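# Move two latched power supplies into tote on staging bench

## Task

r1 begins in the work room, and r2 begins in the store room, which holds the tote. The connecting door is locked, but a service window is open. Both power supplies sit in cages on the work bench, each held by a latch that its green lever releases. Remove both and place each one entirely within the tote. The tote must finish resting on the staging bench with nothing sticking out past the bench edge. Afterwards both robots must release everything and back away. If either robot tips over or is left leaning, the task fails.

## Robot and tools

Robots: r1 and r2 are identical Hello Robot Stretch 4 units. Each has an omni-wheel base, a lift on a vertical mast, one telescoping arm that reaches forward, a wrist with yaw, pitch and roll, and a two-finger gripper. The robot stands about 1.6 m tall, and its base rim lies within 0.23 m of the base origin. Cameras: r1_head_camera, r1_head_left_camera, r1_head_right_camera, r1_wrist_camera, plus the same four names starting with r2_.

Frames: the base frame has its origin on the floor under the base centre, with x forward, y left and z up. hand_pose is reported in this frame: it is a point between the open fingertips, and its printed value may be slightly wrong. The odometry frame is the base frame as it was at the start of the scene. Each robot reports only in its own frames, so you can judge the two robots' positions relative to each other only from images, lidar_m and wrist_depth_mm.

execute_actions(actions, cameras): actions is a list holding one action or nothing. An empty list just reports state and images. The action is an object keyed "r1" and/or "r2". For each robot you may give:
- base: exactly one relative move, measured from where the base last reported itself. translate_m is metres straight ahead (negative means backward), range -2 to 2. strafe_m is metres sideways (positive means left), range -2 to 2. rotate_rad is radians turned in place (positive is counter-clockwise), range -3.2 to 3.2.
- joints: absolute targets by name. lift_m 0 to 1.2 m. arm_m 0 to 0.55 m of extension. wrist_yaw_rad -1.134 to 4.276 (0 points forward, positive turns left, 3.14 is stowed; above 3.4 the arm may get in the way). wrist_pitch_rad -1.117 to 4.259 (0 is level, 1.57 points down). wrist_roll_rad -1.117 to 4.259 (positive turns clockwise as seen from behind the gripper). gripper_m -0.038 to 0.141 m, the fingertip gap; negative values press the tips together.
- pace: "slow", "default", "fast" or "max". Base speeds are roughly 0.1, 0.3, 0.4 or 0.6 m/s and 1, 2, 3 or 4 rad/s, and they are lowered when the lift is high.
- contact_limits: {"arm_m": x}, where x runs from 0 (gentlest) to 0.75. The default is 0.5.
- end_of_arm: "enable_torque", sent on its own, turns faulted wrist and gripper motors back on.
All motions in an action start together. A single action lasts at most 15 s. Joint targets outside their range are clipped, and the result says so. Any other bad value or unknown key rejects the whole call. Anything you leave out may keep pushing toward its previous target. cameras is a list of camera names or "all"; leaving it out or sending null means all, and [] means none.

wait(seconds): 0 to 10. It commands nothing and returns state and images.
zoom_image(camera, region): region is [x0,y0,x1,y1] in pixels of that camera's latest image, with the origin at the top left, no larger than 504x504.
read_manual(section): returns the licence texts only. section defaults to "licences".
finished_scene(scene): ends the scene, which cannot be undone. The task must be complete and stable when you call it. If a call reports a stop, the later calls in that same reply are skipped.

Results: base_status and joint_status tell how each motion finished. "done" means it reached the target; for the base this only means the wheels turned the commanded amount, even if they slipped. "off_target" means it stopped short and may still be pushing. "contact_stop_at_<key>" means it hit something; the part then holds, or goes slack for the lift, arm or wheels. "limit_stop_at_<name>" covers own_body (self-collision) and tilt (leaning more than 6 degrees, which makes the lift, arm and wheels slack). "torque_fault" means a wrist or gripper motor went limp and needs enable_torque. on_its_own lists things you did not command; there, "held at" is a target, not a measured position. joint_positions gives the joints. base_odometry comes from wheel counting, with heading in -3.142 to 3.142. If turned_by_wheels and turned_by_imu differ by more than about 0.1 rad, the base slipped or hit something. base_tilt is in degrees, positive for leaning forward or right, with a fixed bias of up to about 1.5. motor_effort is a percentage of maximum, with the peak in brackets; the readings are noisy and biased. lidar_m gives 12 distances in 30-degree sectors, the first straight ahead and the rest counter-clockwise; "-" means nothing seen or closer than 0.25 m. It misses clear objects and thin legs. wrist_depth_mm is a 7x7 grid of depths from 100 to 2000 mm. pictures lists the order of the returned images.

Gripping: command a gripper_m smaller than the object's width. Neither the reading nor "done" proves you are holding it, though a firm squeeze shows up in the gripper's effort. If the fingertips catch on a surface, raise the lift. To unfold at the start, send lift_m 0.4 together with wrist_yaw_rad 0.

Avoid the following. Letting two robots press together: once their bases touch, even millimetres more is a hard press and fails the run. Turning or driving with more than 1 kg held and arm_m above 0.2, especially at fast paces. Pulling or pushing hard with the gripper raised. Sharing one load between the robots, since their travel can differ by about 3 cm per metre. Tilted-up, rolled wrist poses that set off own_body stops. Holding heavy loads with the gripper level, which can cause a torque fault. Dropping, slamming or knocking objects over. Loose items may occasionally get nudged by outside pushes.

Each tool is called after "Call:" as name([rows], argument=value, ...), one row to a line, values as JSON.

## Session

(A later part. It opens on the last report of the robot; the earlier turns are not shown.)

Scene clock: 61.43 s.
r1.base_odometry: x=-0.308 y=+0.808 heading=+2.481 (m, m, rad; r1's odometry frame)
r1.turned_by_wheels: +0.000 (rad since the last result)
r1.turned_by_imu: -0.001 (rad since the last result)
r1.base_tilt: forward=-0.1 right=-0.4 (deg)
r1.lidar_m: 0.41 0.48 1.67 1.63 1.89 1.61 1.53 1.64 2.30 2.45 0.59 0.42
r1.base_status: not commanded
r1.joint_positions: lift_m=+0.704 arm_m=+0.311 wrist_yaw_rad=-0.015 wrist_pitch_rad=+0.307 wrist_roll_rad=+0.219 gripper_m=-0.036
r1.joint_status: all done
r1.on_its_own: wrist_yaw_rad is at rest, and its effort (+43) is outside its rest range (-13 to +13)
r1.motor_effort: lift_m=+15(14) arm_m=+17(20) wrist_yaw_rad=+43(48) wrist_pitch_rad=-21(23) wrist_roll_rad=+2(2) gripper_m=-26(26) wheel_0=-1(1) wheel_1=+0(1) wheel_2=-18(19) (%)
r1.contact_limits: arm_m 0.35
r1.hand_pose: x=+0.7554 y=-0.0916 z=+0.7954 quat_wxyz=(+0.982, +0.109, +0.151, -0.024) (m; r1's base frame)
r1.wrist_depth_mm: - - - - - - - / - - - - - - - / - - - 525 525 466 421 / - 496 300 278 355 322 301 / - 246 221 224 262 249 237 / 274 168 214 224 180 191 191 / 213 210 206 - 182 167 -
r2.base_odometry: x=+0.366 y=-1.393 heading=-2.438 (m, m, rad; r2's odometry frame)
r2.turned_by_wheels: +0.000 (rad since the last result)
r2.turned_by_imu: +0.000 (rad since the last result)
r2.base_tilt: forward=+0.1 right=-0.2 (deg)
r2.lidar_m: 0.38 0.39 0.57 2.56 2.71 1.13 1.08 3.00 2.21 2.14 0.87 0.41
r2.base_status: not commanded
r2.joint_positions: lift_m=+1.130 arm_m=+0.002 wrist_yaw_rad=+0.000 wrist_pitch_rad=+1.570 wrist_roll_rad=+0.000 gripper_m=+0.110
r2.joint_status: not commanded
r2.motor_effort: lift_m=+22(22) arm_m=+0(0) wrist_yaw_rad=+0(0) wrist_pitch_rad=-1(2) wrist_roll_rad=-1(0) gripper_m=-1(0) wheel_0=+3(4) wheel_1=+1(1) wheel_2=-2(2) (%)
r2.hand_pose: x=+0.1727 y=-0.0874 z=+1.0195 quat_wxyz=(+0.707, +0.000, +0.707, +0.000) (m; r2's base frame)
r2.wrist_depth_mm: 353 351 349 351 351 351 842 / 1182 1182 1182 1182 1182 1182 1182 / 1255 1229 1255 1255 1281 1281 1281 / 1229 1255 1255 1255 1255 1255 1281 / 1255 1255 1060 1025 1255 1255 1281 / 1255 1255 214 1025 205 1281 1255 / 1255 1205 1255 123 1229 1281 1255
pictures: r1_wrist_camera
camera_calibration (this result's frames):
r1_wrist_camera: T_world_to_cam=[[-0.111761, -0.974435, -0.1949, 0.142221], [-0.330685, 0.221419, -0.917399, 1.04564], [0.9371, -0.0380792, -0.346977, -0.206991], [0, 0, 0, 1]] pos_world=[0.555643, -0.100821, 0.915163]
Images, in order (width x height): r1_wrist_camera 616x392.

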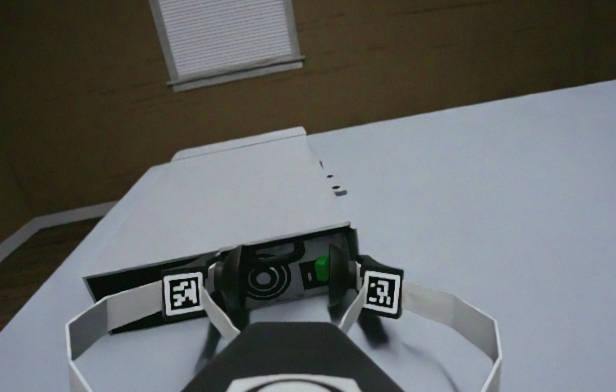

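Call:
execute_actions([
  {"r1":{"base":{"strafe_m":-0.005},"joints":{"arm_m":0.307},"pace":"slow"}},
], cameras=["r1_wrist_camera"])

Call:
zoom_image(camera="r1_wrist_camera", region=[200, 200, 400, 320])

Scene clock: 62.40 s.
r1.base_odometry: x=-0.305 y=+0.812 heading=+2.481 (m, m, rad; r1's odometry frame)
r1.turned_by_wheels: +0.000 (rad since the last result)
r1.turned_by_imu: +0.000 (rad since the last result)
r1.base_tilt: forward=-0.1 right=-0.3 (deg)
r1.lidar_m: 0.40 0.45 1.68 1.65 1.87 1.64 1.55 1.64 2.29 2.44 0.60 0.42
r1.base_status: done
r1.joint_positions: lift_m=+0.704 arm_m=+0.308 wrist_yaw_rad=-0.005 wrist_pitch_rad=+0.306 wrist_roll_rad=+0.219 gripper_m=-0.036
r1.joint_status: all done
r1.motor_effort: lift_m=+17(16) arm_m=-6(18) wrist_yaw_rad=+11(42) wrist_pitch_rad=-18(22) wrist_roll_rad=+3(1) gripper_m=-29(28) wheel_0=+1(5) wheel_1=+0(3) wheel_2=-7(15) (%)
r1.hand_pose: x=+0.7536 y=-0.0887 z=+0.7956 quat_wxyz=(+0.982, +0.108, +0.151, -0.019) (m; r1's base frame)
r1.wrist_depth_mm: - - - - - - - / - - - - - - - / - - - 512 525 462 421 / - 488 300 278 353 324 300 / - 246 220 224 262 248 237 / 274 170 198 223 182 191 190 / 216 209 206 - 181 168 -
r2.base_odometry: x=+0.366 y=-1.393 heading=-2.438 (m, m, rad; r2's odometry frame)
r2.turned_by_wheels: +0.000 (rad since the last result)
r2.turned_by_imu: +0.000 (rad since the last result)
r2.base_tilt: forward=+0.1 right=-0.2 (deg)
r2.lidar_m: 0.37 0.41 0.56 2.54 2.73 1.09 1.07 3.04 2.20 2.11 0.86 0.38
r2.base_status: not commanded
r2.joint_positions: lift_m=+1.130 arm_m=+0.002 wrist_yaw_rad=+0.000 wrist_pitch_rad=+1.570 wrist_roll_rad=+0.000 gripper_m=+0.110
r2.joint_status: not commanded
r2.motor_effort: lift_m=+22(22) arm_m=+0(1) wrist_yaw_rad=+0(0) wrist_pitch_rad=-1(1) wrist_roll_rad=-3(5) gripper_m=-1(1) wheel_0=+3(3) wheel_1=+2(2) wheel_2=-2(2) (%)
r2.hand_pose: x=+0.1727 y=-0.0874 z=+1.0195 quat_wxyz=(+0.707, +0.000, +0.707, +0.000) (m; r2's base frame)
r2.wrist_depth_mm: 355 353 349 351 349 353 831 / 1182 1182 1182 1182 1182 1182 1182 / 1229 1255 1255 1281 1281 1281 1281 / 1229 1255 1255 1255 1255 1281 1281 / 1255 1229 1008 1042 1281 1281 1281 / 1229 1229 214 1025 205 1281 1255 / 1229 1229 1255 124 1229 1255 1281
pictures: r1_wrist_camera
camera_calibration (this result's frames):
r1_wrist_camera: T_world_to_cam=[[-0.101167, -0.975655, -0.194583, 0.136515], [-0.331724, 0.217474, -0.917967, 1.04553], [0.937936, -0.02832, -0.345649, -0.205965], [0, 0, 0, 1]] pos_world=[0.55382, -0.100017, 0.915133]
Images, in order (width x height): r1_wrist_camera 616x392.

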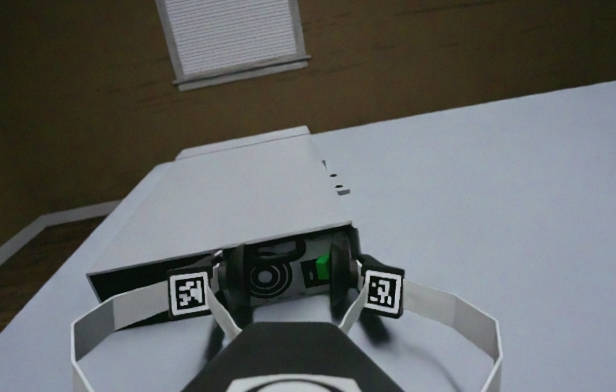

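Region (200, 200, 400, 320) of r1_wrist_camera's 616x392 image, scaled by 2.520; it fills the top 302 rows of this view, and the rest is white.

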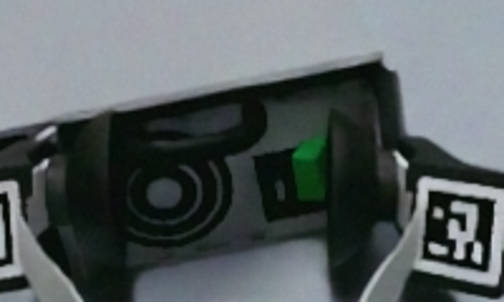

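Call:
execute_actions([
  {"r1":{"joints":{"arm_m":0.299,"lift_m":0.702},"pace":"slow"}},
], cameras=["r1_wrist_camera"])

Call:
zoom_image(camera="r1_wrist_camera", region=[200, 200, 400, 320])

Scene clock: 63.33 s.
r1.base_odometry: x=-0.305 y=+0.812 heading=+2.481 (m, m, rad; r1's odometry frame)
r1.turned_by_wheels: +0.001 (rad since the last result)
r1.turned_by_imu: +0.001 (rad since the last result)
r1.base_tilt: forward=+0.0 right=-0.4 (deg)
r1.lidar_m: 0.41 0.41 1.71 1.66 1.90 1.64 1.57 1.63 2.32 2.44 0.60 0.44
r1.base_status: not commanded
r1.joint_positions: lift_m=+0.702 arm_m=+0.301 wrist_yaw_rad=+0.003 wrist_pitch_rad=+0.299 wrist_roll_rad=+0.219 gripper_m=-0.036
r1.joint_status: all done
r1.motor_effort: lift_m=+17(18) arm_m=-12(10) wrist_yaw_rad=-10(12) wrist_pitch_rad=+1(17) wrist_roll_rad=+2(1) gripper_m=-34(34) wheel_0=+0(1) wheel_1=+0(1) wheel_2=+1(7) (%)
r1.hand_pose: x=+0.7480 y=-0.0866 z=+0.7954 quat_wxyz=(+0.983, +0.108, +0.148, -0.015) (m; r1's base frame)
r1.wrist_depth_mm: - - - - - - - / - - - - - - - / - - - 535 535 473 430 / - - 307 277 357 325 304 / - 263 224 229 260 250 239 / 278 165 198 224 182 190 192 / 220 208 207 - 182 169 -
r2.base_odometry: x=+0.366 y=-1.393 heading=-2.438 (m, m, rad; r2's odometry frame)
r2.turned_by_wheels: +0.000 (rad since the last result)
r2.turned_by_imu: +0.000 (rad since the last result)
r2.base_tilt: forward=+0.1 right=-0.3 (deg)
r2.lidar_m: 0.38 0.41 0.56 2.58 2.73 1.12 1.08 2.98 2.19 2.14 0.84 0.40
r2.base_status: not commanded
r2.joint_positions: lift_m=+1.130 arm_m=+0.002 wrist_yaw_rad=+0.000 wrist_pitch_rad=+1.570 wrist_roll_rad=+0.000 gripper_m=+0.110
r2.joint_status: not commanded
r2.motor_effort: lift_m=+22(22) arm_m=+0(0) wrist_yaw_rad=+0(0) wrist_pitch_rad=-1(1) wrist_roll_rad=-1(2) gripper_m=-1(0) wheel_0=+3(3) wheel_1=+2(1) wheel_2=-1(2) (%)
r2.hand_pose: x=+0.1727 y=-0.0874 z=+1.0195 quat_wxyz=(+0.707, +0.000, +0.707, +0.000) (m; r2's base frame)
r2.wrist_depth_mm: 353 351 351 349 349 351 842 / 1182 1182 1182 1182 1160 1182 1182 / 1255 1255 1255 1255 1281 1255 1281 / 1255 1229 1255 1255 1255 1281 1308 / 1255 1255 1025 1025 1255 1255 1281 / 1229 1229 213 1025 205 1255 1255 / 1229 1229 1229 124 1255 1255 1255
pictures: r1_wrist_camera
camera_calibration (this result's frames):
r1_wrist_camera: T_world_to_cam=[[-0.0922155, -0.976418, -0.195204, 0.131751], [-0.327477, 0.214873, -0.920102, 1.04128], [0.940348, -0.020923, -0.339569, -0.206728], [0, 0, 0, 1]] pos_world=[0.547543, -0.0994249, 0.913607]
Images, in order (width x height): r1_wrist_camera 616x392.

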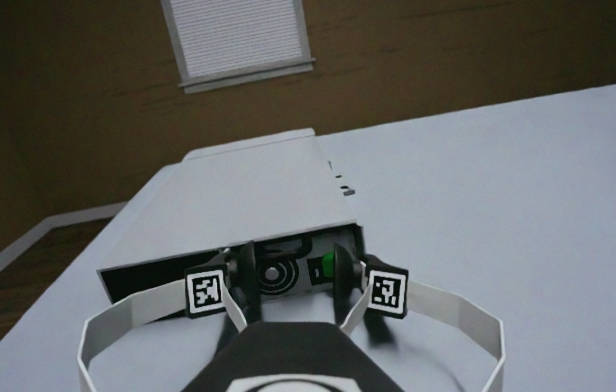

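Region (200, 200, 400, 320) of r1_wrist_camera's 616x392 image, scaled by 2.520; it fills the top 302 rows of this view, and the rest is white.

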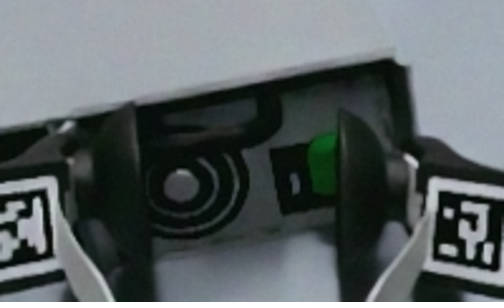

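Call:
execute_actions([
  {"r1":{"base":{"strafe_m":-0.002},"joints":{"arm_m":0.294},"pace":"slow"}},
], cameras=["r1_wrist_camera"])

Call:
zoom_image(camera="r1_wrist_camera", region=[200, 200, 400, 320])

Scene clock: 64.23 s.
r1.base_odometry: x=-0.304 y=+0.814 heading=+2.482 (m, m, rad; r1's odometry frame)
r1.turned_by_wheels: +0.001 (rad since the last result)
r1.turned_by_imu: +0.001 (rad since the last result)
r1.base_tilt: forward=-0.1 right=-0.4 (deg)
r1.lidar_m: 0.41 0.42 1.70 1.65 1.89 1.61 1.56 1.63 2.32 2.44 0.59 0.41
r1.base_status: done
r1.joint_positions: lift_m=+0.702 arm_m=+0.296 wrist_yaw_rad=+0.008 wrist_pitch_rad=+0.300 wrist_roll_rad=+0.220 gripper_m=-0.036
r1.joint_status: all done
r1.on_its_own: wrist_yaw_rad is at rest, and its effort (-24) is outside its rest range (-13 to +13)
r1.motor_effort: lift_m=+17(17) arm_m=-11(11) wrist_yaw_rad=-24(23) wrist_pitch_rad=+0(1) wrist_roll_rad=-1(2) gripper_m=-28(34) wheel_0=+3(2) wheel_1=+2(0) wheel_2=+5(7) (%)
r1.hand_pose: x=+0.7432 y=-0.0852 z=+0.7953 quat_wxyz=(+0.983, +0.108, +0.149, -0.013) (m; r1's base frame)
r1.wrist_depth_mm: - - - - - - - / - - - - - - - / - - - 484 539 469 427 / - - 306 273 355 325 300 / - 273 233 232 262 249 238 / 282 162 183 219 181 199 191 / 221 204 207 - 182 166 -
r2.base_odometry: x=+0.366 y=-1.393 heading=-2.438 (m, m, rad; r2's odometry frame)
r2.turned_by_wheels: +0.000 (rad since the last result)
r2.turned_by_imu: +0.000 (rad since the last result)
r2.base_tilt: forward=+0.2 right=-0.3 (deg)
r2.lidar_m: 0.37 0.41 0.57 2.57 2.70 1.12 1.08 3.00 2.22 2.13 0.88 0.40
r2.base_status: not commanded
r2.joint_positions: lift_m=+1.130 arm_m=+0.002 wrist_yaw_rad=+0.000 wrist_pitch_rad=+1.570 wrist_roll_rad=+0.000 gripper_m=+0.110
r2.joint_status: not commanded
r2.motor_effort: lift_m=+23(22) arm_m=-1(0) wrist_yaw_rad=+0(0) wrist_pitch_rad=-1(2) wrist_roll_rad=-1(1) gripper_m=+0(1) wheel_0=+3(3) wheel_1=+1(2) wheel_2=-2(2) (%)
r2.hand_pose: x=+0.1727 y=-0.0874 z=+1.0195 quat_wxyz=(+0.707, +0.000, +0.707, +0.000) (m; r2's base frame)
r2.wrist_depth_mm: 353 351 349 351 351 351 831 / 1182 1160 1160 1182 1182 1160 1182 / 1255 1229 1281 1255 1281 1255 1281 / 1255 1229 1255 1229 1281 1281 1281 / 1255 1255 1042 1060 1255 1281 1255 / 1205 1255 214 1042 205 1281 1281 / 1229 1229 1229 124 1255 1255 1255
pictures: r1_wrist_camera
camera_calibration (this result's frames):
r1_wrist_camera: T_world_to_cam=[[-0.0880014, -0.976561, -0.19643, 0.130407], [-0.328723, 0.214619, -0.919717, 1.03992], [0.940317, -0.0163653, -0.339905, -0.201562], [0, 0, 0, 1]] pos_world=[0.542854, -0.0991355, 0.913539]
Images, in order (width x height): r1_wrist_camera 616x392.

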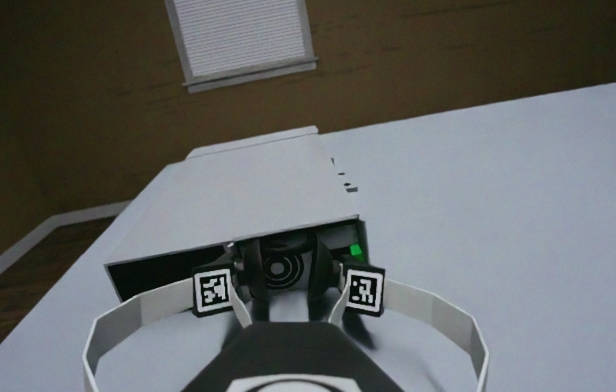

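Region (200, 200, 400, 320) of r1_wrist_camera's 616x392 image, scaled by 2.520; it fills the top 302 rows of this view, and the rest is white.

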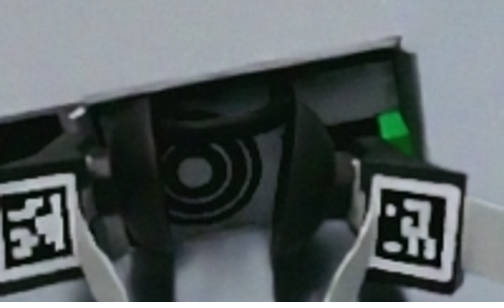

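Call:
execute_actions([
  {"r1":{"base":{"strafe_m":-0.002},"joints":{"gripper_m":0.058,"arm_m":0.268}}},
], cameras=[])

Call:
execute_actions([
  {"r1":{"joints":{"arm_m":0.279,"lift_m":0.71,"wrist_roll_rad":0.06},"pace":"slow"}},
], cameras=["r1_wrist_camera"])

Call:
zoom_image(camera="r1_wrist_camera", region=[200, 200, 400, 320])

Scene clock: 66.20 s.
r1.base_odometry: x=-0.303 y=+0.815 heading=+2.482 (m, m, rad; r1's odometry frame)
r1.turned_by_wheels: +0.000 (rad since the last result)
r1.turned_by_imu: +0.000 (rad since the last result)
r1.base_tilt: forward=+0.0 right=-0.3 (deg)
r1.lidar_m: 0.40 0.44 1.68 1.67 1.91 1.64 1.54 1.66 2.30 2.44 0.59 0.43
r1.base_status: done
r1.joint_positions: lift_m=+0.702 arm_m=+0.270 wrist_yaw_rad=+0.001 wrist_pitch_rad=+0.301 wrist_roll_rad=+0.220 gripper_m=+0.058
r1.joint_status: all done
r1.motor_effort: lift_m=+19(19) arm_m=-9(12) wrist_yaw_rad=-4(24) wrist_pitch_rad=-3(19) wrist_roll_rad=+0(3) gripper_m=-1(31) wheel_0=+0(2) wheel_1=+0(2) wheel_2=-1(6) (%)
r1.hand_pose: x=+0.7160 y=-0.0873 z=+0.7947 quat_wxyz=(+0.983, +0.109, +0.149, -0.016) (m; r1's base frame)
r1.wrist_depth_mm: - - - - - - - / - - - - - - - / - - - 492 539 466 430 / - 591 306 276 357 324 303 / - 309 257 263 262 249 237 / 278 255 198 221 198 200 191 / 220 206 207 - 180 166 -
r2.base_odometry: x=+0.366 y=-1.393 heading=-2.438 (m, m, rad; r2's odometry frame)
r2.turned_by_wheels: +0.000 (rad since the last result)
r2.turned_by_imu: +0.000 (rad since the last result)
r2.base_tilt: forward=+0.1 right=-0.2 (deg)
r2.lidar_m: 0.37 0.40 0.56 2.57 2.72 1.10 1.08 3.02 2.20 2.13 0.84 0.39
r2.base_status: not commanded
r2.joint_positions: lift_m=+1.130 arm_m=+0.002 wrist_yaw_rad=+0.000 wrist_pitch_rad=+1.570 wrist_roll_rad=+0.000 gripper_m=+0.110
r2.joint_status: not commanded
r2.motor_effort: lift_m=+22(22) arm_m=-1(0) wrist_yaw_rad=+0(0) wrist_pitch_rad=-1(1) wrist_roll_rad=-2(1) gripper_m=+0(1) wheel_0=+3(3) wheel_1=+1(1) wheel_2=-2(1) (%)
r2.hand_pose: x=+0.1727 y=-0.0874 z=+1.0195 quat_wxyz=(+0.707, +0.000, +0.707, +0.000) (m; r2's base frame)
r2.wrist_depth_mm: 355 351 351 349 349 351 842 / 1182 1160 1182 1182 1160 1160 1205 / 1229 1255 1255 1255 1255 1281 1281 / 1229 1255 1281 1255 1281 1255 1281 / 1229 1229 1025 1042 1255 1281 1255 / 1229 1229 214 1042 206 1281 1281 / 1229 1255 1229 124 1229 1281 1281
pictures: none
No camera images: the call's "cameras" was empty. Leave "cameras" out to get every camera's image.

Scene clock: 67.13 s.
r1.base_odometry: x=-0.303 y=+0.815 heading=+2.482 (m, m, rad; r1's odometry frame)
r1.turned_by_wheels: +0.000 (rad since the last result)
r1.turned_by_imu: +0.000 (rad since the last result)
r1.base_tilt: forward=-0.1 right=-0.4 (deg)
r1.lidar_m: 0.42 0.44 1.68 1.68 1.91 1.64 1.54 1.66 2.33 2.44 0.61 0.41
r1.base_status: not commanded
r1.joint_positions: lift_m=+0.710 arm_m=+0.277 wrist_yaw_rad=+0.000 wrist_pitch_rad=+0.302 wrist_roll_rad=+0.060 gripper_m=+0.058
r1.joint_status: all done
r1.motor_effort: lift_m=+23(23) arm_m=+9(12) wrist_yaw_rad=-2(5) wrist_pitch_rad=-6(5) wrist_roll_rad=-1(3) gripper_m=-3(2) wheel_0=+0(0) wheel_1=+0(0) wheel_2=-1(1) (%)
r1.hand_pose: x=+0.7238 y=-0.0874 z=+0.8022 quat_wxyz=(+0.988, +0.030, +0.150, -0.004) (m; r1's base frame)
r1.wrist_depth_mm: - - - - - - - / - - - - - - - / - - 484 591 661 661 654 / - 402 303 298 415 413 410 / 322 278 249 255 304 298 296 / 242 241 199 230 219 234 232 / 200 197 205 - 202 191 196
r2.base_odometry: x=+0.366 y=-1.393 heading=-2.438 (m, m, rad; r2's odometry frame)
r2.turned_by_wheels: +0.000 (rad since the last result)
r2.turned_by_imu: +0.000 (rad since the last result)
r2.base_tilt: forward=+0.2 right=-0.2 (deg)
r2.lidar_m: 0.36 0.39 0.56 2.53 2.70 1.13 1.07 3.00 2.20 2.13 0.85 0.40
r2.base_status: not commanded
r2.joint_positions: lift_m=+1.130 arm_m=+0.002 wrist_yaw_rad=+0.000 wrist_pitch_rad=+1.570 wrist_roll_rad=+0.000 gripper_m=+0.110
r2.joint_status: not commanded
r2.motor_effort: lift_m=+22(22) arm_m=-1(1) wrist_yaw_rad=+0(0) wrist_pitch_rad=-1(1) wrist_roll_rad=-2(1) gripper_m=-1(3) wheel_0=+3(3) wheel_1=+2(1) wheel_2=-2(2) (%)
r2.hand_pose: x=+0.1727 y=-0.0874 z=+1.0195 quat_wxyz=(+0.707, +0.000, +0.707, +0.000) (m; r2's base frame)
r2.wrist_depth_mm: 355 353 351 351 349 353 842 / 1182 1160 1160 1160 1182 1182 1182 / 1229 1255 1255 1255 1281 1281 1281 / 1229 1229 1281 1255 1255 1255 1281 / 1229 1229 1042 1025 1255 1281 1281 / 1255 1229 214 1042 205 1255 1281 / 1229 1229 1229 124 1255 1229 1255
pictures: r1_wrist_camera
camera_calibration (this result's frames):
r1_wrist_camera: T_world_to_cam=[[-0.0489055, -0.997778, -0.0452537, -0.0234394], [-0.335346, 0.0590809, -0.940241, 1.0481], [0.940825, -0.0308073, -0.33749, -0.184529], [0, 0, 0, 1]] pos_world=[0.523938, -0.0909946, 0.922125]
Images, in order (width x height): r1_wrist_camera 616x392.

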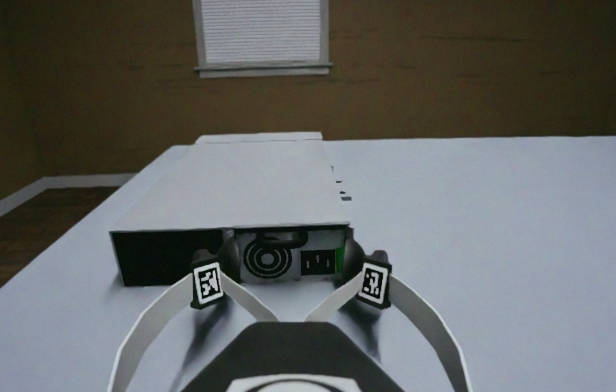

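Region (200, 200, 400, 320) of r1_wrist_camera's 616x392 image, scaled by 2.520; it fills the top 302 rows of this view, and the rest is white.

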